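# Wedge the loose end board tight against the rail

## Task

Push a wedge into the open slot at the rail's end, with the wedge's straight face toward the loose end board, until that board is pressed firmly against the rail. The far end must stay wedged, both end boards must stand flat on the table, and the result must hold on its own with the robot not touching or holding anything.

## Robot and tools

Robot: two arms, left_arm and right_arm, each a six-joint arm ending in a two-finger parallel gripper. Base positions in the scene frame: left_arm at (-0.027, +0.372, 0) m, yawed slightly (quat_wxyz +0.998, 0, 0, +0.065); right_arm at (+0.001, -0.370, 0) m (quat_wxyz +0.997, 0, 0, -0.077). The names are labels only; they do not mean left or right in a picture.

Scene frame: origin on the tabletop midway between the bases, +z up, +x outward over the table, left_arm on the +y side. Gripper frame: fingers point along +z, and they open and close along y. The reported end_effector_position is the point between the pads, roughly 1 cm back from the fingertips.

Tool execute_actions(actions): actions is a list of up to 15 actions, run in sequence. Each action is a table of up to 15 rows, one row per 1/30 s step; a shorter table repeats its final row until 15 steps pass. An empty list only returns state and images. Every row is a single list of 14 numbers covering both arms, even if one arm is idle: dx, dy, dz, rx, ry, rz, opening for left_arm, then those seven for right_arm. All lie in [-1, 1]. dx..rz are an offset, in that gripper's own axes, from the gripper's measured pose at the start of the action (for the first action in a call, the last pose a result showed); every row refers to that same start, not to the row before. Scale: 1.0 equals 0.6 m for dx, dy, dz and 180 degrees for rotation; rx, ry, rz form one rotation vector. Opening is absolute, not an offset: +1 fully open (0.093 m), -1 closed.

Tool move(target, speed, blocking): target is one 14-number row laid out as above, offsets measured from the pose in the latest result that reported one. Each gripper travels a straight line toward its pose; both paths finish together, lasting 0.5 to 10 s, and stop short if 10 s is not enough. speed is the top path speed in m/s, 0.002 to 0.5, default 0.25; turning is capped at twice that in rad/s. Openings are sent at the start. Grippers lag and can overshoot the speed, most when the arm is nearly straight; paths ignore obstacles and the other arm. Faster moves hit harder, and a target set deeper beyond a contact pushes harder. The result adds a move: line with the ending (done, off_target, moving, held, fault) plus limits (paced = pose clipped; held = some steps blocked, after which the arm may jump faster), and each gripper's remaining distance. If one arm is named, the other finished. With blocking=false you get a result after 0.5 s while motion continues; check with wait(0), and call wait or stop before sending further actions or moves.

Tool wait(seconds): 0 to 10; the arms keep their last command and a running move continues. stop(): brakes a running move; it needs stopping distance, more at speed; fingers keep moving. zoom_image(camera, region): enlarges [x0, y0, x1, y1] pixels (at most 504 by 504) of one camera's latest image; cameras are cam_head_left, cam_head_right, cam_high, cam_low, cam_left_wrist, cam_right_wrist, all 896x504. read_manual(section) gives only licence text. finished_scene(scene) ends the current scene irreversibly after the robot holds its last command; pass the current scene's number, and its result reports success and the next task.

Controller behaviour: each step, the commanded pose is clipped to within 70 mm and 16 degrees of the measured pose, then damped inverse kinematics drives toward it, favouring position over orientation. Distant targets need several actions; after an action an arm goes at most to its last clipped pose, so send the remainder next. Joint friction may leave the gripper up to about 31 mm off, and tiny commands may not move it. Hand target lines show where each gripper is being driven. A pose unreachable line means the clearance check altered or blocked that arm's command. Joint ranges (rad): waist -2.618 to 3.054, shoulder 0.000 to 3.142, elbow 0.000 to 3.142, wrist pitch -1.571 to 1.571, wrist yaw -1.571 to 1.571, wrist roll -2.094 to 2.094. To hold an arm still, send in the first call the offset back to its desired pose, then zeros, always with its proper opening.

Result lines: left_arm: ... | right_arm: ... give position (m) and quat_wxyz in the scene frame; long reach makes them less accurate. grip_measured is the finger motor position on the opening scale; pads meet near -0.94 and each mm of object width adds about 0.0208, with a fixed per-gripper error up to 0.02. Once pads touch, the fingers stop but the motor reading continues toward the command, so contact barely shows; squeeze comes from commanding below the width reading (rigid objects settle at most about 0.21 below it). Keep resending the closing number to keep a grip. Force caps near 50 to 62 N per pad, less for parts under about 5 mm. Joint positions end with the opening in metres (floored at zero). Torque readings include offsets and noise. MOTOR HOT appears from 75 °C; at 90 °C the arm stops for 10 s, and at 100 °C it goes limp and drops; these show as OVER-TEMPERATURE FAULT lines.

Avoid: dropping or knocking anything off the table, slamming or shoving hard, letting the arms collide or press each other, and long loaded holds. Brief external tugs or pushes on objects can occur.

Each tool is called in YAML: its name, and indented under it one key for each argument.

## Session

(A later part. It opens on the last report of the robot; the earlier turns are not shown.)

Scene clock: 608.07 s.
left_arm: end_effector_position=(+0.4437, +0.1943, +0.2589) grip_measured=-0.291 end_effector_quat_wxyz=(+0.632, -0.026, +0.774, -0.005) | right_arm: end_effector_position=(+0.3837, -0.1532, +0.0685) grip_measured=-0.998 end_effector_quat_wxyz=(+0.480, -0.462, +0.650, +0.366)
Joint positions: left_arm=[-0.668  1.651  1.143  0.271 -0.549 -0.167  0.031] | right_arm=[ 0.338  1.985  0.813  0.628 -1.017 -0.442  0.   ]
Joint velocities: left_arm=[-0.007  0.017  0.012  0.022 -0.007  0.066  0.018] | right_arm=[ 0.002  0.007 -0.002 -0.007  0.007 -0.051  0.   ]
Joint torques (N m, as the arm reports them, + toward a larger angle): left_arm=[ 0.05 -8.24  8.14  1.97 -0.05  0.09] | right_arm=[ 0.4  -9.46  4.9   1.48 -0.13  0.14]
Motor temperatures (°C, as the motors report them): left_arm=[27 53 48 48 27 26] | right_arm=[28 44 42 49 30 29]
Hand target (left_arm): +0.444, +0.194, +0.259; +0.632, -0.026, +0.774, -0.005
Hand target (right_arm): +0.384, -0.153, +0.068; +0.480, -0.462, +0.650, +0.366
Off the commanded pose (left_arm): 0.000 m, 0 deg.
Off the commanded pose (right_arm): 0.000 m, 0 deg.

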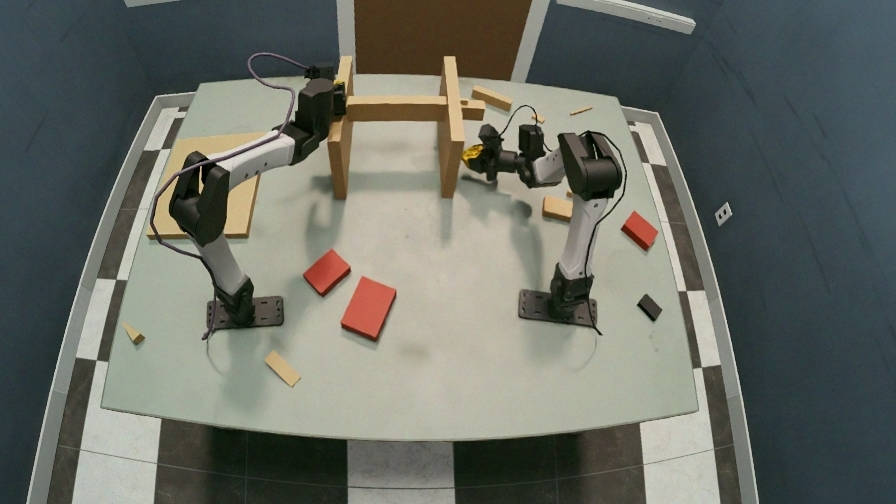

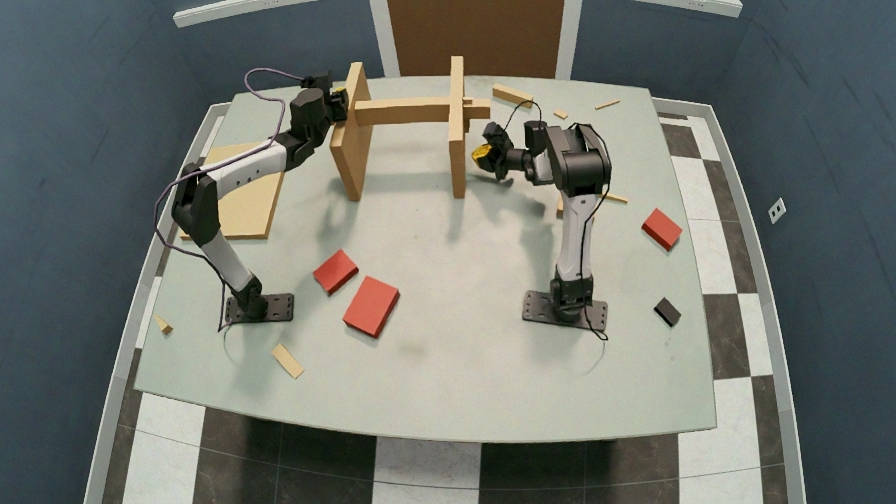

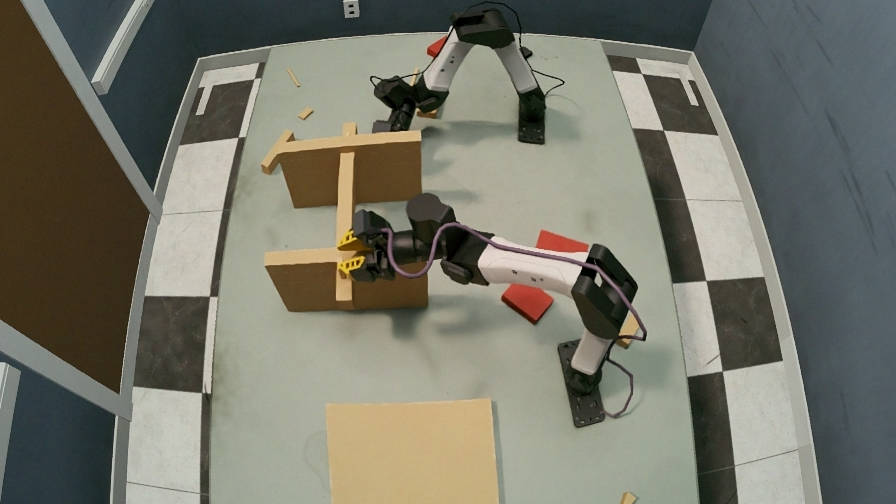

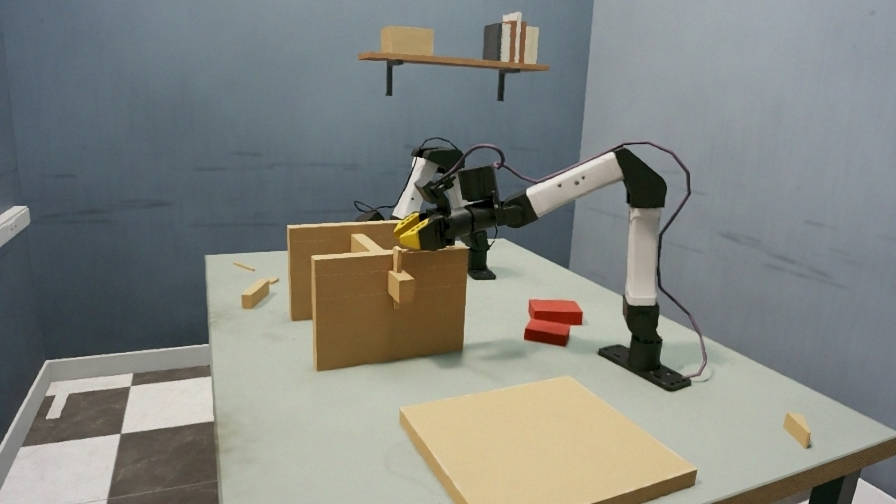

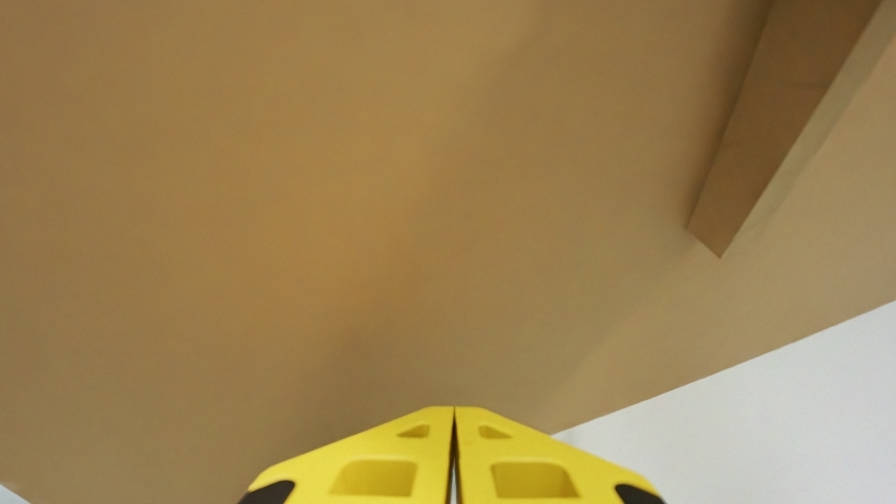

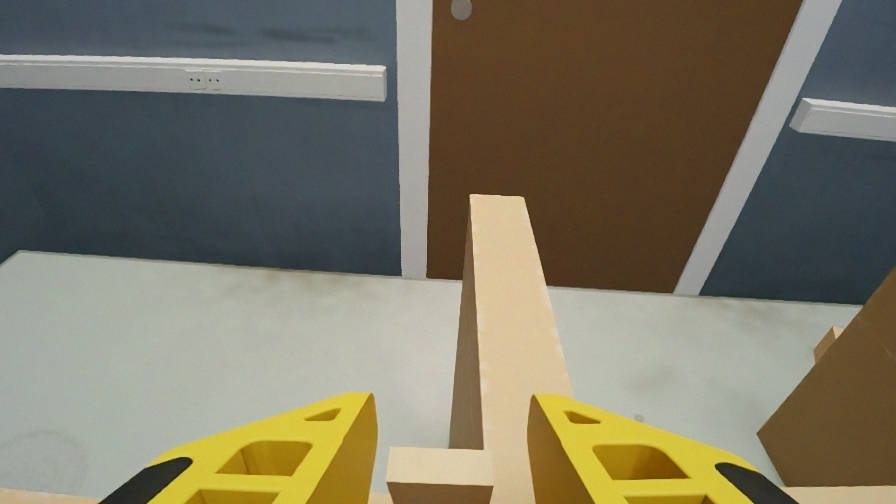

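move:
  target: [-0.0180, -0.0563, 0.0165, 0, 0.214, 0, 0.10, -0.0071, 0.0086, 0.0260, 0, 0, 0, -1]
  speed: 0.12

zoom_image:
  camera: "cam_low"
  region: [350, 190, 460, 310]

Scene clock: 652.77 s.
left_arm: end_effector_position=(+0.4518, +0.1578, +0.2698) grip_measured=+0.098 end_effector_quat_wxyz=(+0.339, -0.016, +0.941, -0.016) | right_arm: end_effector_position=(+0.3806, -0.1410, +0.0678) grip_measured=-0.998 end_effector_quat_wxyz=(+0.473, -0.459, +0.655, +0.369)
Joint positions: left_arm=[-0.648  2.151  2.428 -1.216 -0.304 -0.451  0.05 ] | right_arm=[ 0.374  1.985  0.813  0.639 -0.987 -0.405  0.   ]
Joint velocities: left_arm=[-0.002 -0.012  0.022  0.022  0.066  0.037 -0.   ] | right_arm=[-0.012  0.012  0.002  0.066  0.007 -0.051  0.   ]
Joint torques (N m, as the arm reports them, + toward a larger angle): left_arm=[  1.13 -10.47   8.85   1.41  -0.08  -0.01] | right_arm=[ 1.52 -8.48  5.58  1.72  0.    0.21]
Motor temperatures (°C, as the motors report them): left_arm=[27 55 50 47 27 26] | right_arm=[28 44 42 49 30 29]
Hand target (left_arm): +0.456, +0.162, +0.271; +0.340, -0.025, +0.940, -0.018
Hand target (right_arm): +0.384, -0.136, +0.068; +0.479, -0.462, +0.651, +0.366
Off the commanded pose (left_arm): 0.006 m, 1 deg.
Off the commanded pose (right_arm): 0.006 m, 1 deg.
move: done

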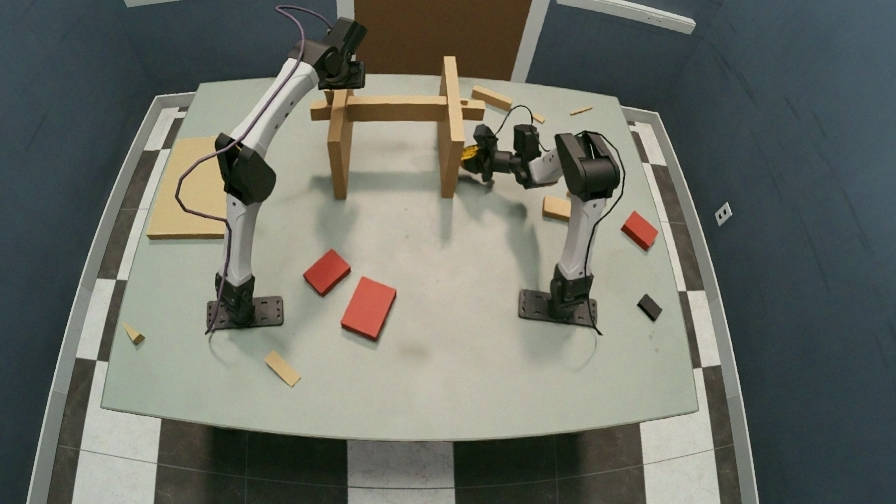

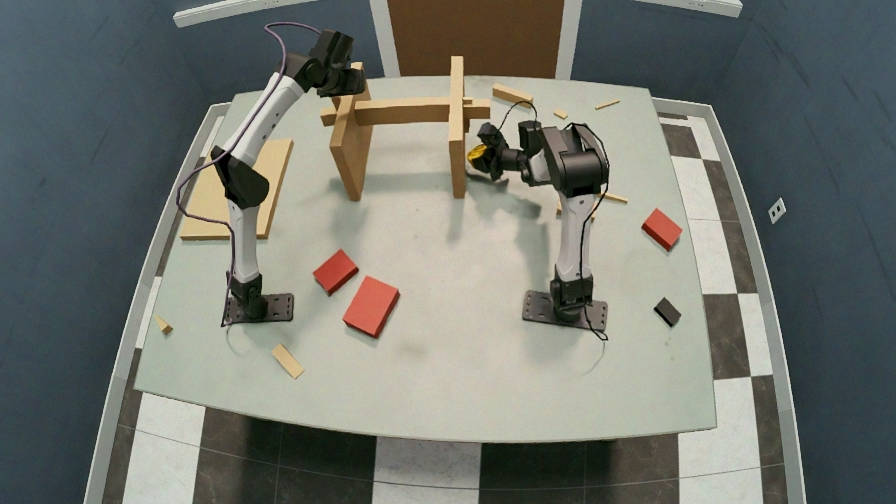

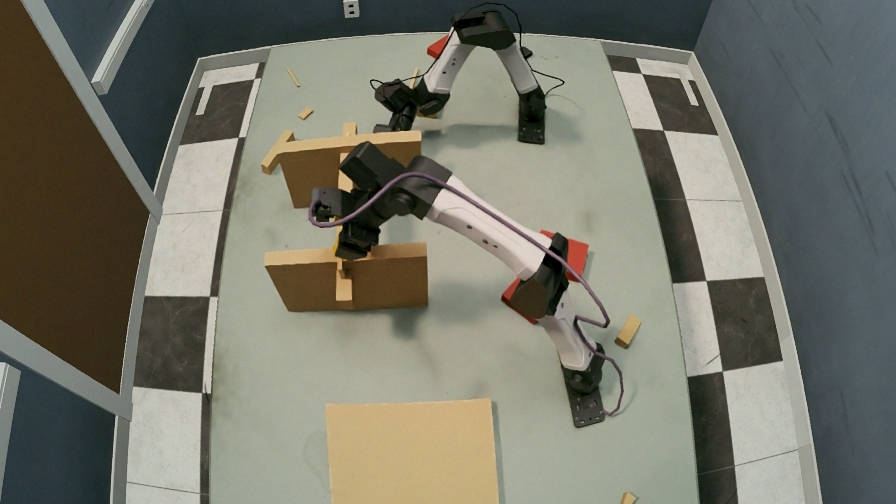

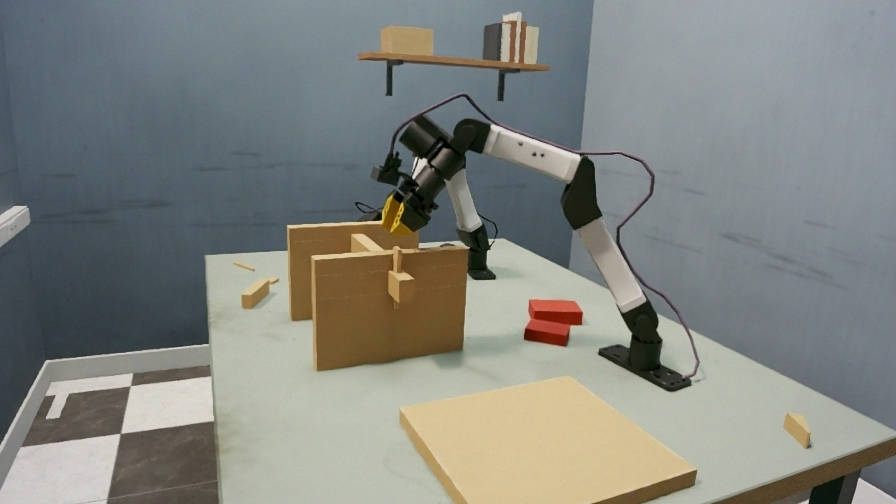

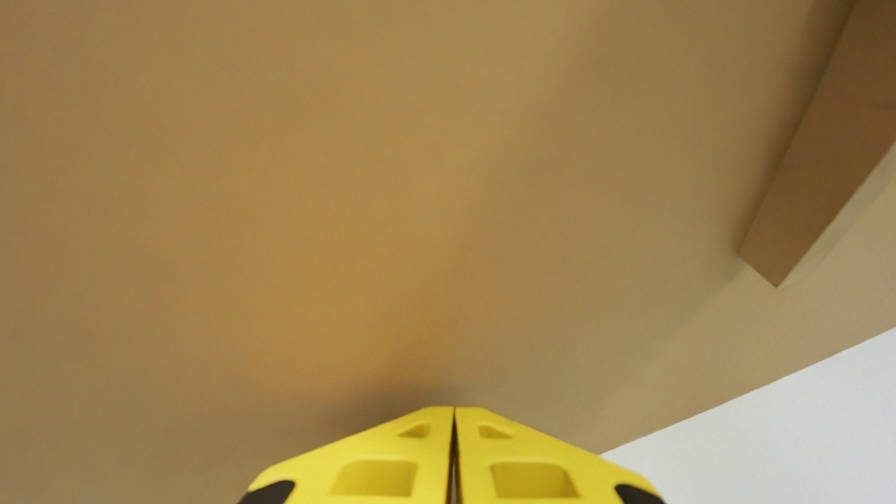

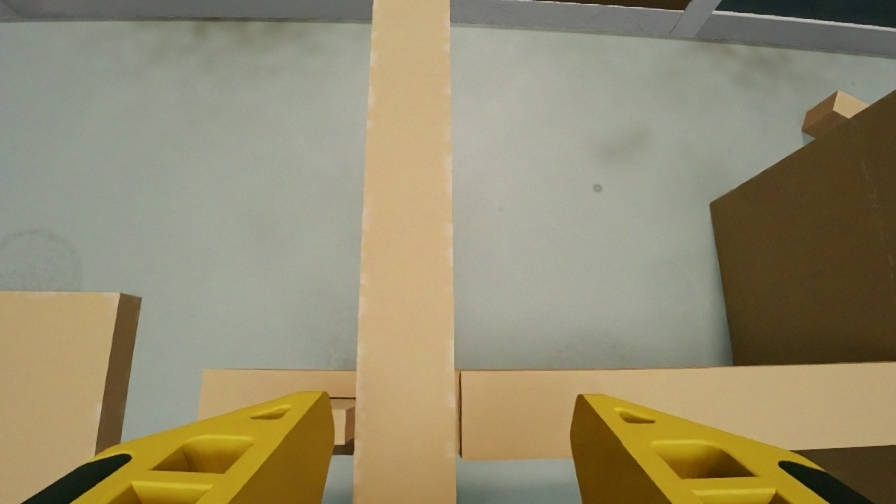

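Region (350, 190, 460, 310) of cam_low's 896x504 image, scaled by 4.200, with more detail than that image has; it fills the left 462 columns of this view, and the rest is white.

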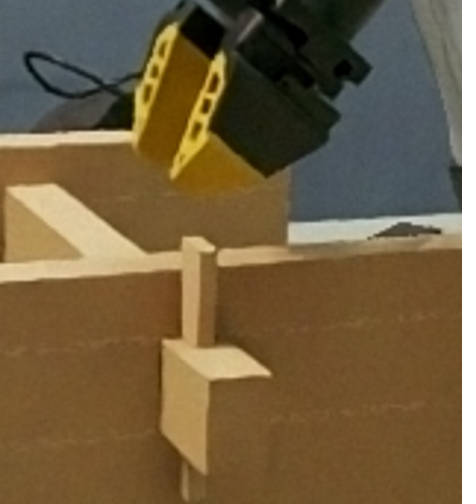

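execute_actions:
  actions: []

Scene clock: 663.20 s.
left_arm: end_effector_position=(+0.4513, +0.1581, +0.2695) grip_measured=+0.098 end_effector_quat_wxyz=(+0.338, -0.016, +0.941, -0.015) | right_arm: end_effector_position=(+0.3806, -0.1410, +0.0678) grip_measured=-0.998 end_effector_quat_wxyz=(+0.473, -0.459, +0.655, +0.369)
Joint positions: left_arm=[-0.648  2.151  2.429 -1.219 -0.304 -0.452  0.05 ] | right_arm=[ 0.374  1.985  0.813  0.639 -0.987 -0.405  0.   ]
Joint velocities: left_arm=[-0.002  0.017  0.022 -0.007  0.007  0.051 -0.001] | right_arm=[ 0.012 -0.007 -0.002  0.022 -0.022 -0.022  0.   ]
Joint torques (N m, as the arm reports them, + toward a larger angle): left_arm=[  1.2  -10.39   8.77   1.45  -0.09  -0.03] | right_arm=[ 1.53 -8.49  5.58  1.72 -0.01  0.21]
Motor temperatures (°C, as the motors report them): left_arm=[27 57 51 46 27 26] | right_arm=[28 44 42 50 30 29]
Hand target (left_arm): +0.455, +0.162, +0.271; +0.340, -0.026, +0.940, -0.018
Hand target (right_arm): +0.384, -0.136, +0.068; +0.479, -0.462, +0.651, +0.366
Off the commanded pose (left_arm): 0.006 m, 1 deg.
Off the commanded pose (right_arm): 0.006 m, 1 deg.

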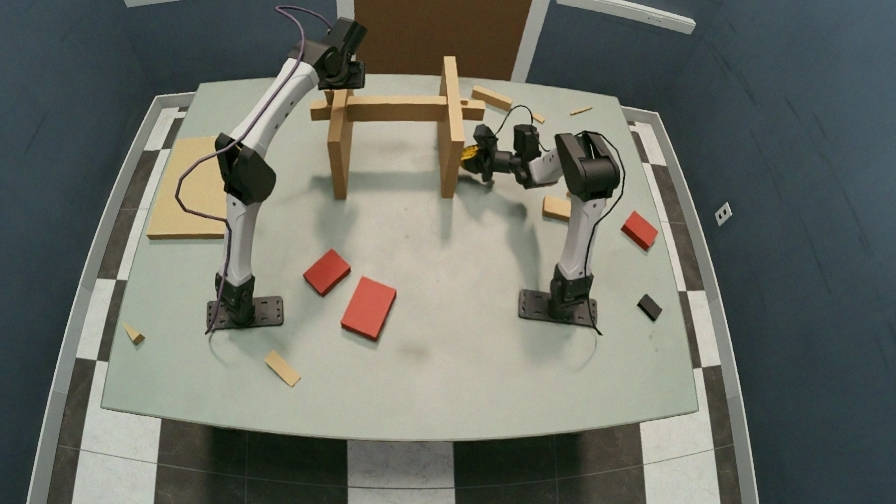

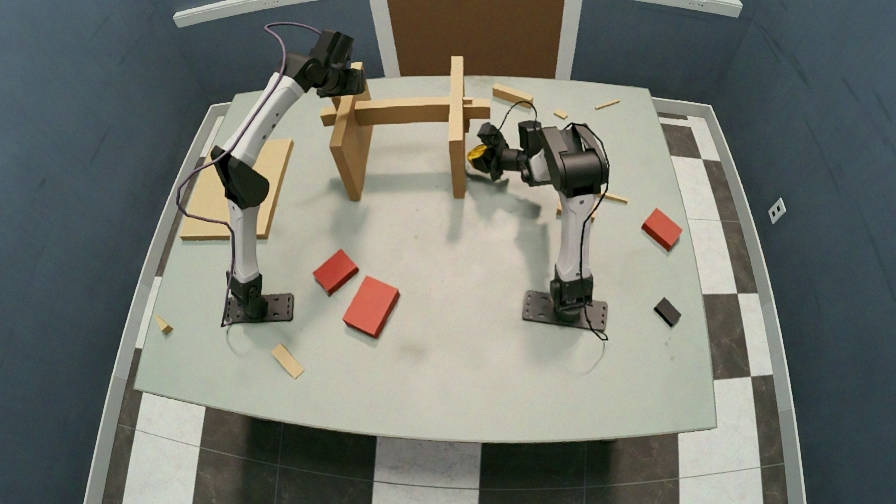

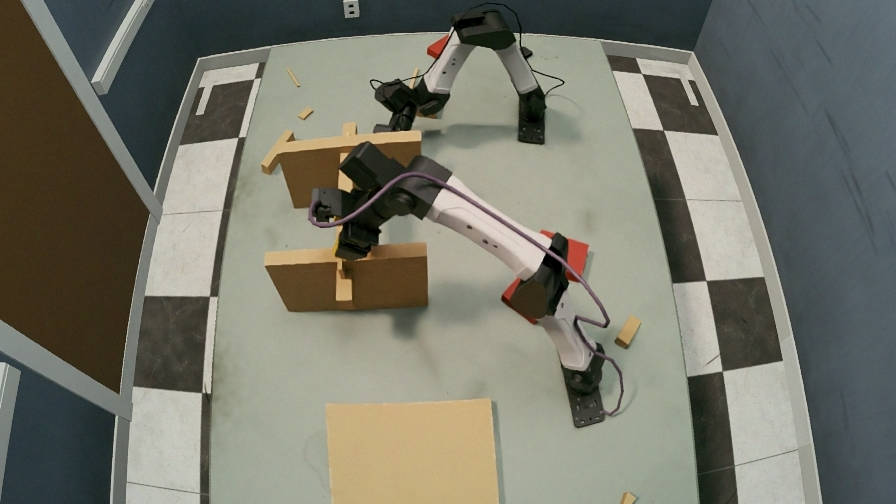

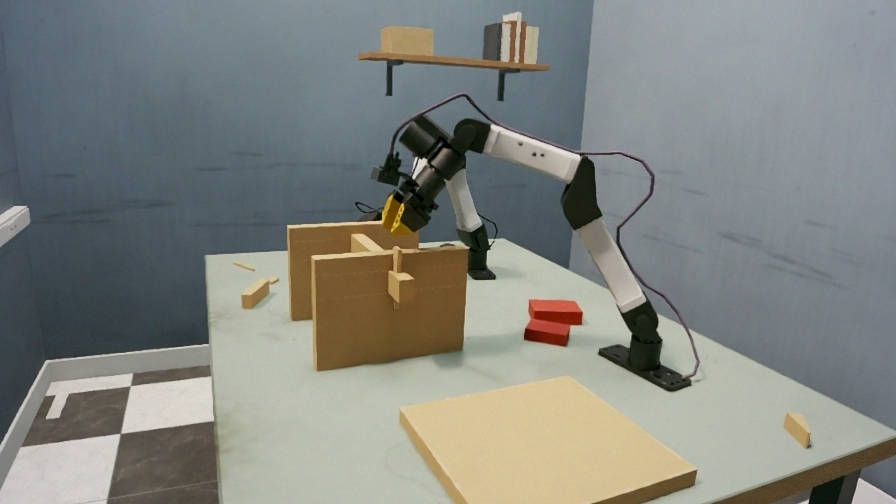

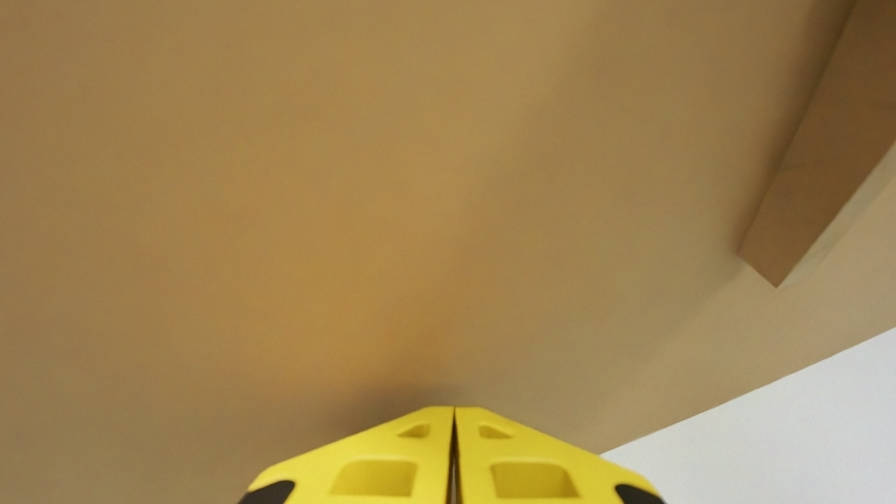

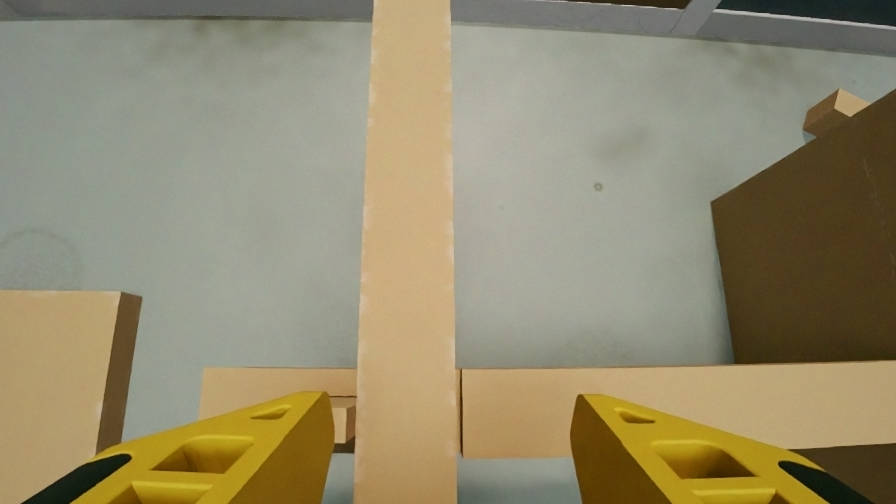

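zoom_image:
  camera: "cam_right_wrist"
  region: [260, 340, 520, 504]

zoom_image:
  camera: "cam_low"
  region: [340, 180, 480, 320]

Region (260, 340, 520, 504) of cam_right_wrist's 896x504 image, scaled by 1.938, with more detail than that image has; it fills the top 318 rows of this view, and the rest is white.

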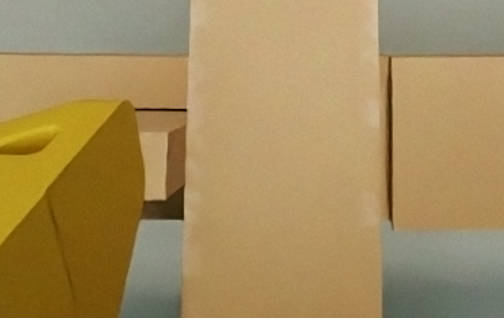

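Region (340, 180, 480, 320) of cam_low's 896x504 image, scaled by 3.600, with more detail than that image has.

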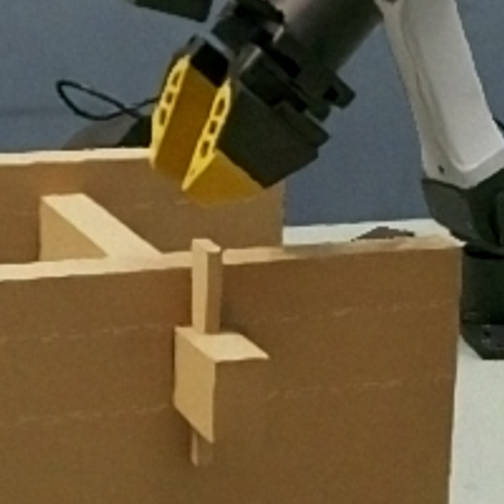

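move:
  target: [0.01366, 0.0077, 0.02727, 0, 0, 0, 0.38, -0.00444, -0.00016, 0.01517, 0, 0, 0, -1]
  speed: 0.03

Scene clock: 690.03 s.
left_arm: end_effector_position=(+0.4520, +0.1581, +0.2493) grip_measured=+0.378 end_effector_quat_wxyz=(+0.332, -0.014, +0.943, -0.010) | right_arm: end_effector_position=(+0.3793, -0.1376, +0.0673) grip_measured=-0.998 end_effector_quat_wxyz=(+0.469, -0.457, +0.658, +0.372)
Joint positions: left_arm=[-0.648  2.116  2.292 -1.134 -0.306 -0.448  0.063] | right_arm=[ 0.385  1.985  0.813  0.639 -0.979 -0.392  0.   ]
Joint velocities: left_arm=[ 0.007 -0.022 -0.017 -0.007 -0.051 -0.037  0.001] | right_arm=[-0.022  0.002 -0.007 -0.066 -0.037 -0.081  0.   ]
Joint torques (N m, as the arm reports them, + toward a larger angle): left_arm=[  1.   -12.34   5.56   1.72  -0.03   0.2 ] | right_arm=[ 1.71 -8.46  6.26  1.6   0.01  0.22]
Motor temperatures (°C, as the motors report them): left_arm=[27 61 51 45 27 26] | right_arm=[28 44 42 50 30 29]
Hand target (left_arm): +0.455, +0.162, +0.251; +0.337, -0.016, +0.941, -0.015
Hand target (right_arm): +0.383, -0.132, +0.068; +0.472, -0.459, +0.655, +0.369
Off the commanded pose (left_arm): 0.006 m, 1 deg.
Off the commanded pose (right_arm): 0.007 m, 1 deg.
move: done

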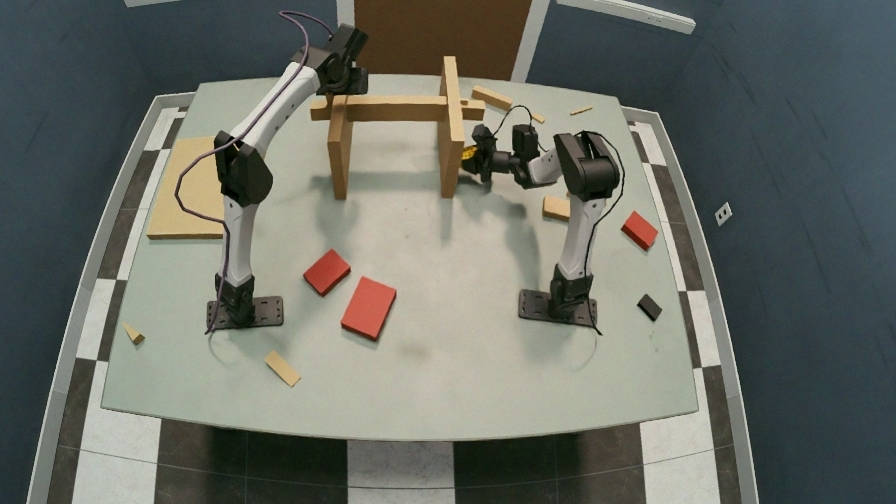

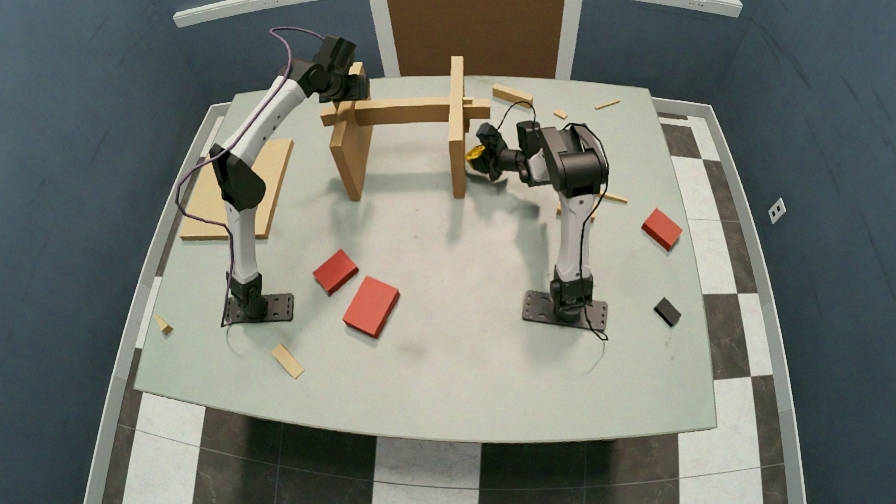

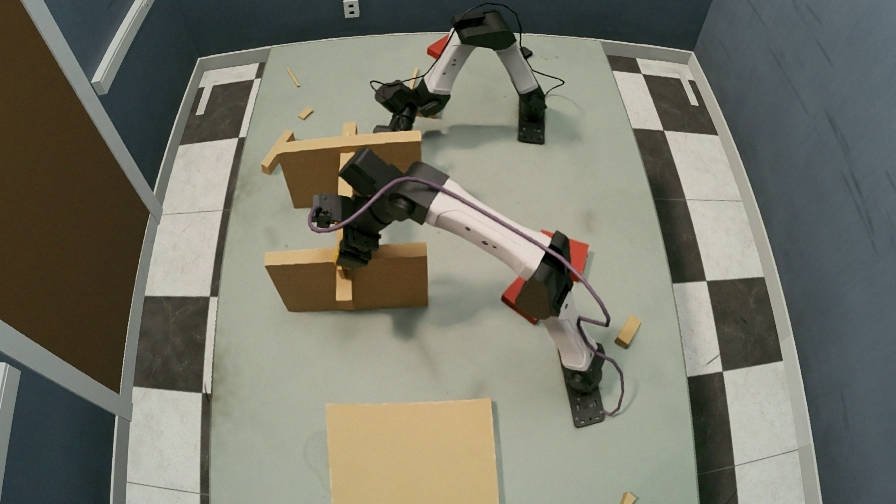

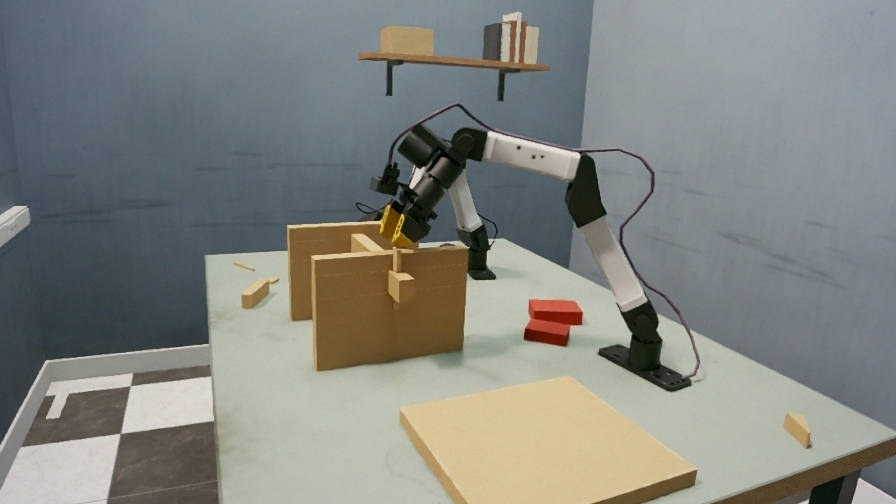

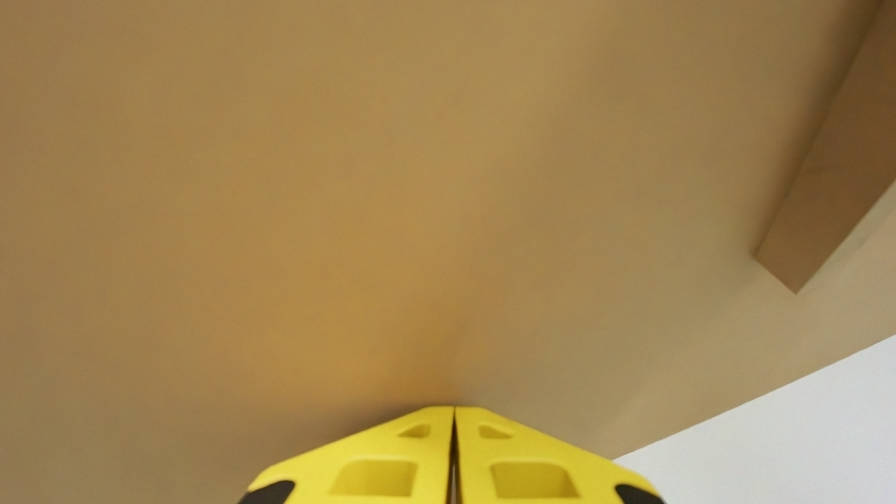

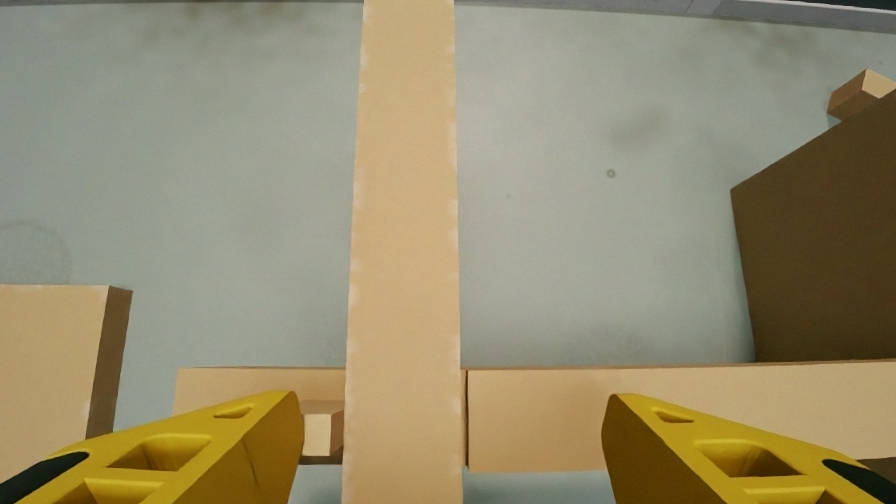

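zoom_image:
  camera: "cam_low"
  region: [350, 200, 460, 310]

zoom_image:
  camera: "cam_right_wrist"
  region: [220, 340, 520, 504]

Region (350, 200, 460, 310) of cam_low's 896x504 image, scaled by 4.582, with more detail than that image has.

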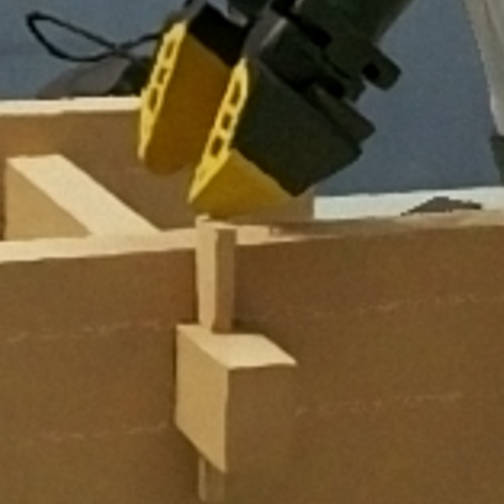

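Region (220, 340, 520, 504) of cam_right_wrist's 896x504 image, scaled by 1.680, with more detail than that image has; it fills the top 276 rows of this view, and the rest is white.

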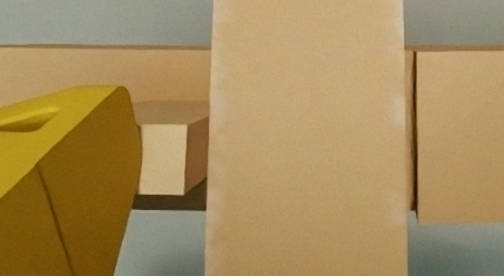

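move:
  target: [0.02894, 0.01806, 0.04451, 0, 0, 0, 0.38, -0.00995, 0.00273, 0.02831, 0, 0, 0, -1]
  speed: 0.014

Scene clock: 713.67 s.
left_arm: end_effector_position=(+0.4522, +0.1590, +0.2474) grip_measured=+0.378 end_effector_quat_wxyz=(+0.362, -0.013, +0.932, -0.022) | right_arm: end_effector_position=(+0.3792, -0.1362, +0.0669) grip_measured=-0.998 end_effector_quat_wxyz=(+0.463, -0.447, +0.666, +0.378)
Joint positions: left_arm=[-0.648  2.016  2.086 -0.955 -0.312 -0.433  0.063] | right_arm=[ 0.39   1.985  0.813  0.64  -0.972 -0.36   0.   ]
Joint velocities: left_arm=[ 0.002 -0.007  0.002  0.022 -0.007  0.022  0.   ] | right_arm=[ 0.007  0.002 -0.007  0.066 -0.066 -0.007  0.   ]
Joint torques (N m, as the arm reports them, + toward a larger angle): left_arm=[ 1.9  -8.73  4.18  1.54  0.06  0.12] | right_arm=[ 4.41 -8.13  6.95  1.68  0.22  0.21]
Motor temperatures (°C, as the motors report them): left_arm=[27 66 48 46 27 26] | right_arm=[28 44 43 50 30 29]
Hand target (left_arm): +0.454, +0.168, +0.218; +0.331, -0.014, +0.943, -0.010
Hand target (right_arm): +0.383, -0.121, +0.069; +0.469, -0.457, +0.658, +0.372
Off the commanded pose (left_arm): 0.031 m, 4 deg.
Off the commanded pose (right_arm): 0.017 m, 2 deg.
move: off_target (left_arm, right_arm)

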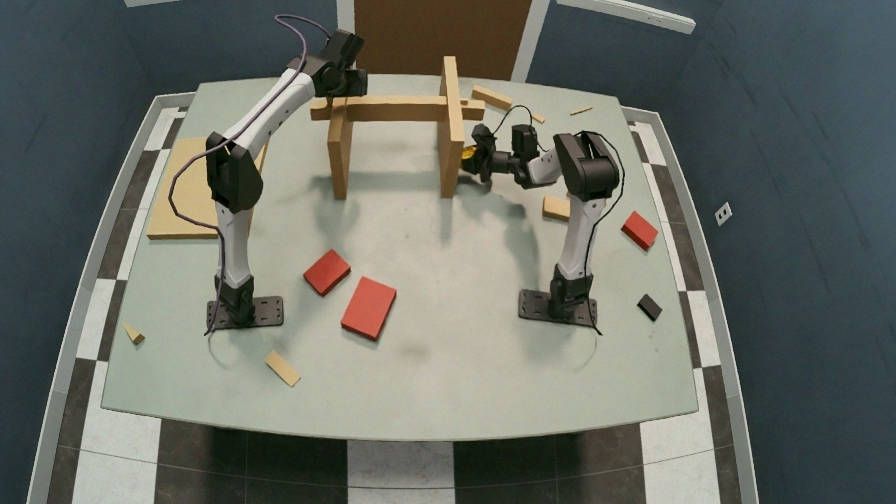

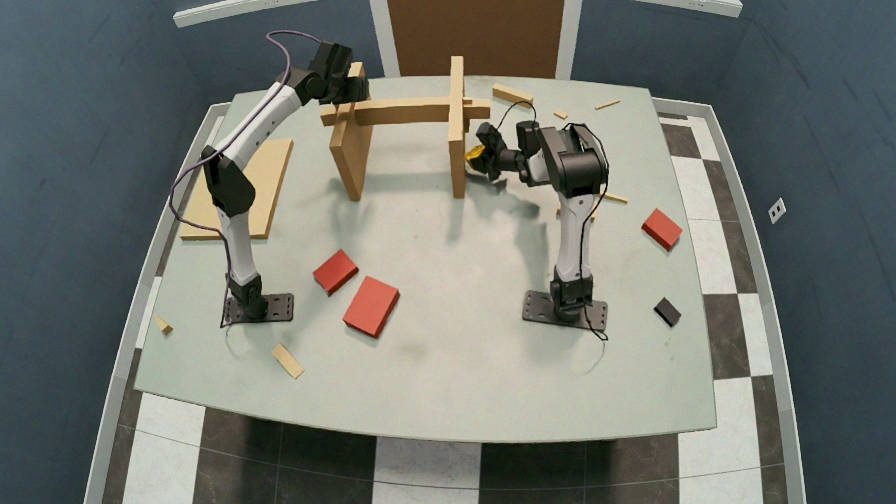

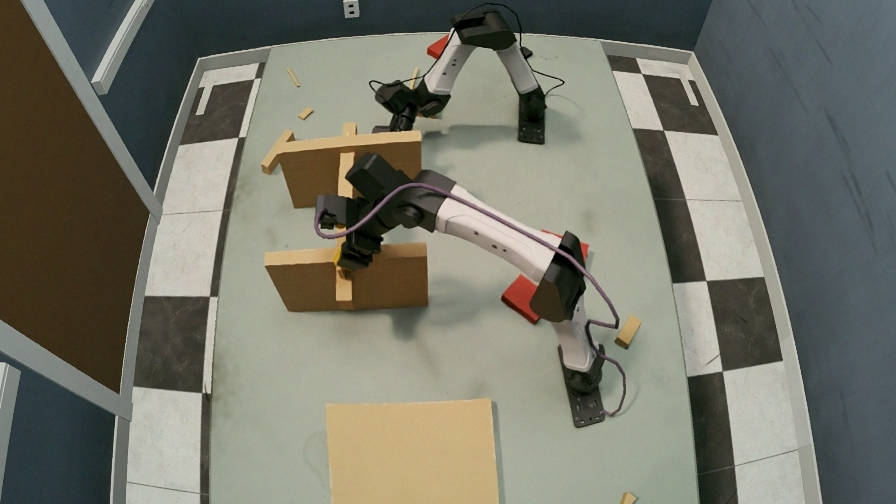

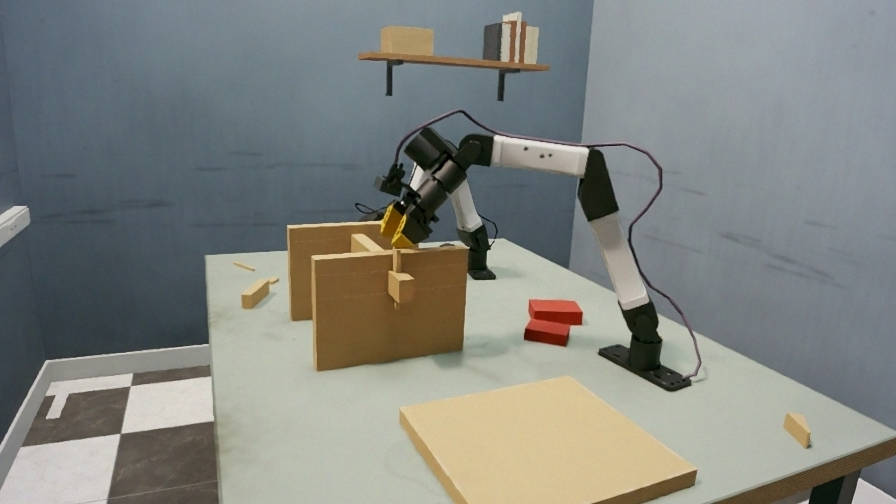

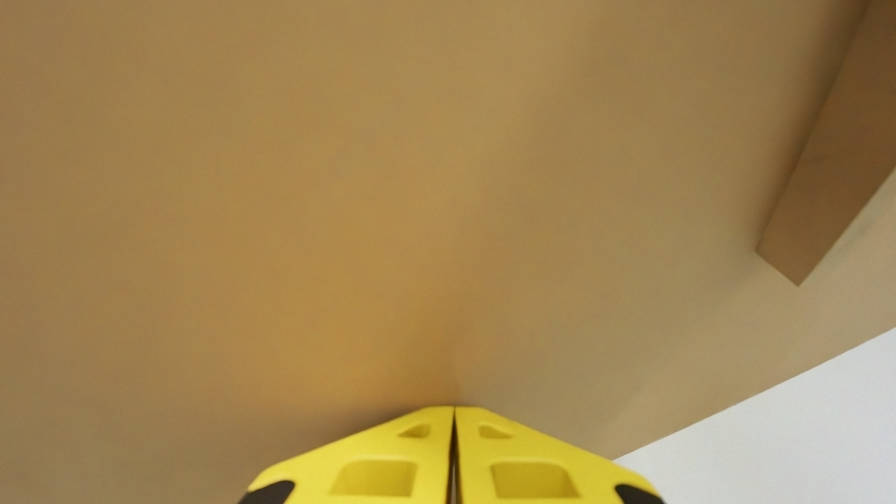

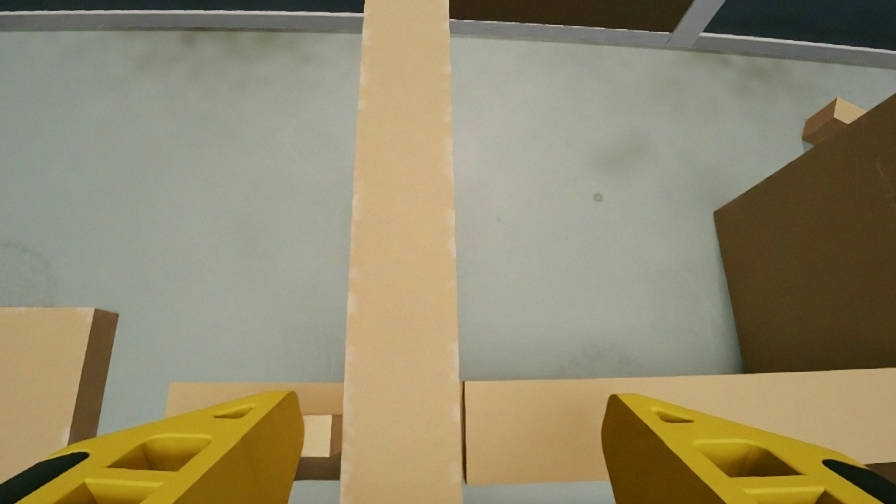

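zoom_image:
  camera: "cam_right_wrist"
  region: [400, 360, 540, 504]

zoom_image:
  camera: "cam_low"
  region: [350, 200, 460, 310]

Region (400, 360, 540, 504) of cam_right_wrist's 896x504 image, scaled by 3.500, with more detail than that image has; it fills the left 490 columns of this view, and the rest is white.

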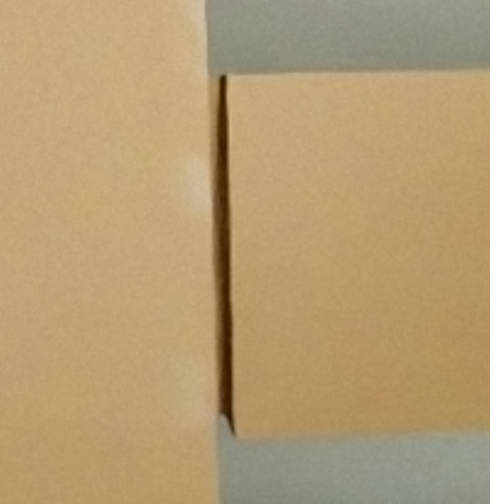

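Region (350, 200, 460, 310) of cam_low's 896x504 image, scaled by 4.582, with more detail than that image has.

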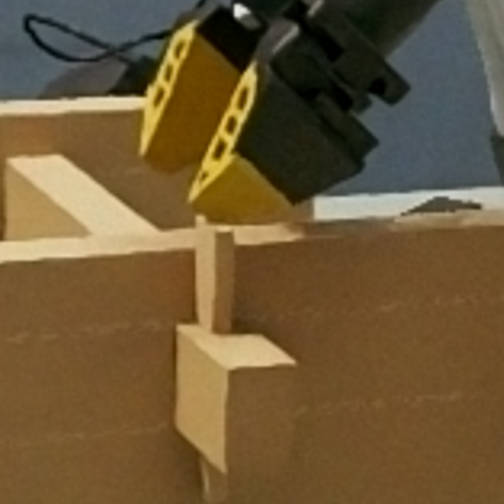

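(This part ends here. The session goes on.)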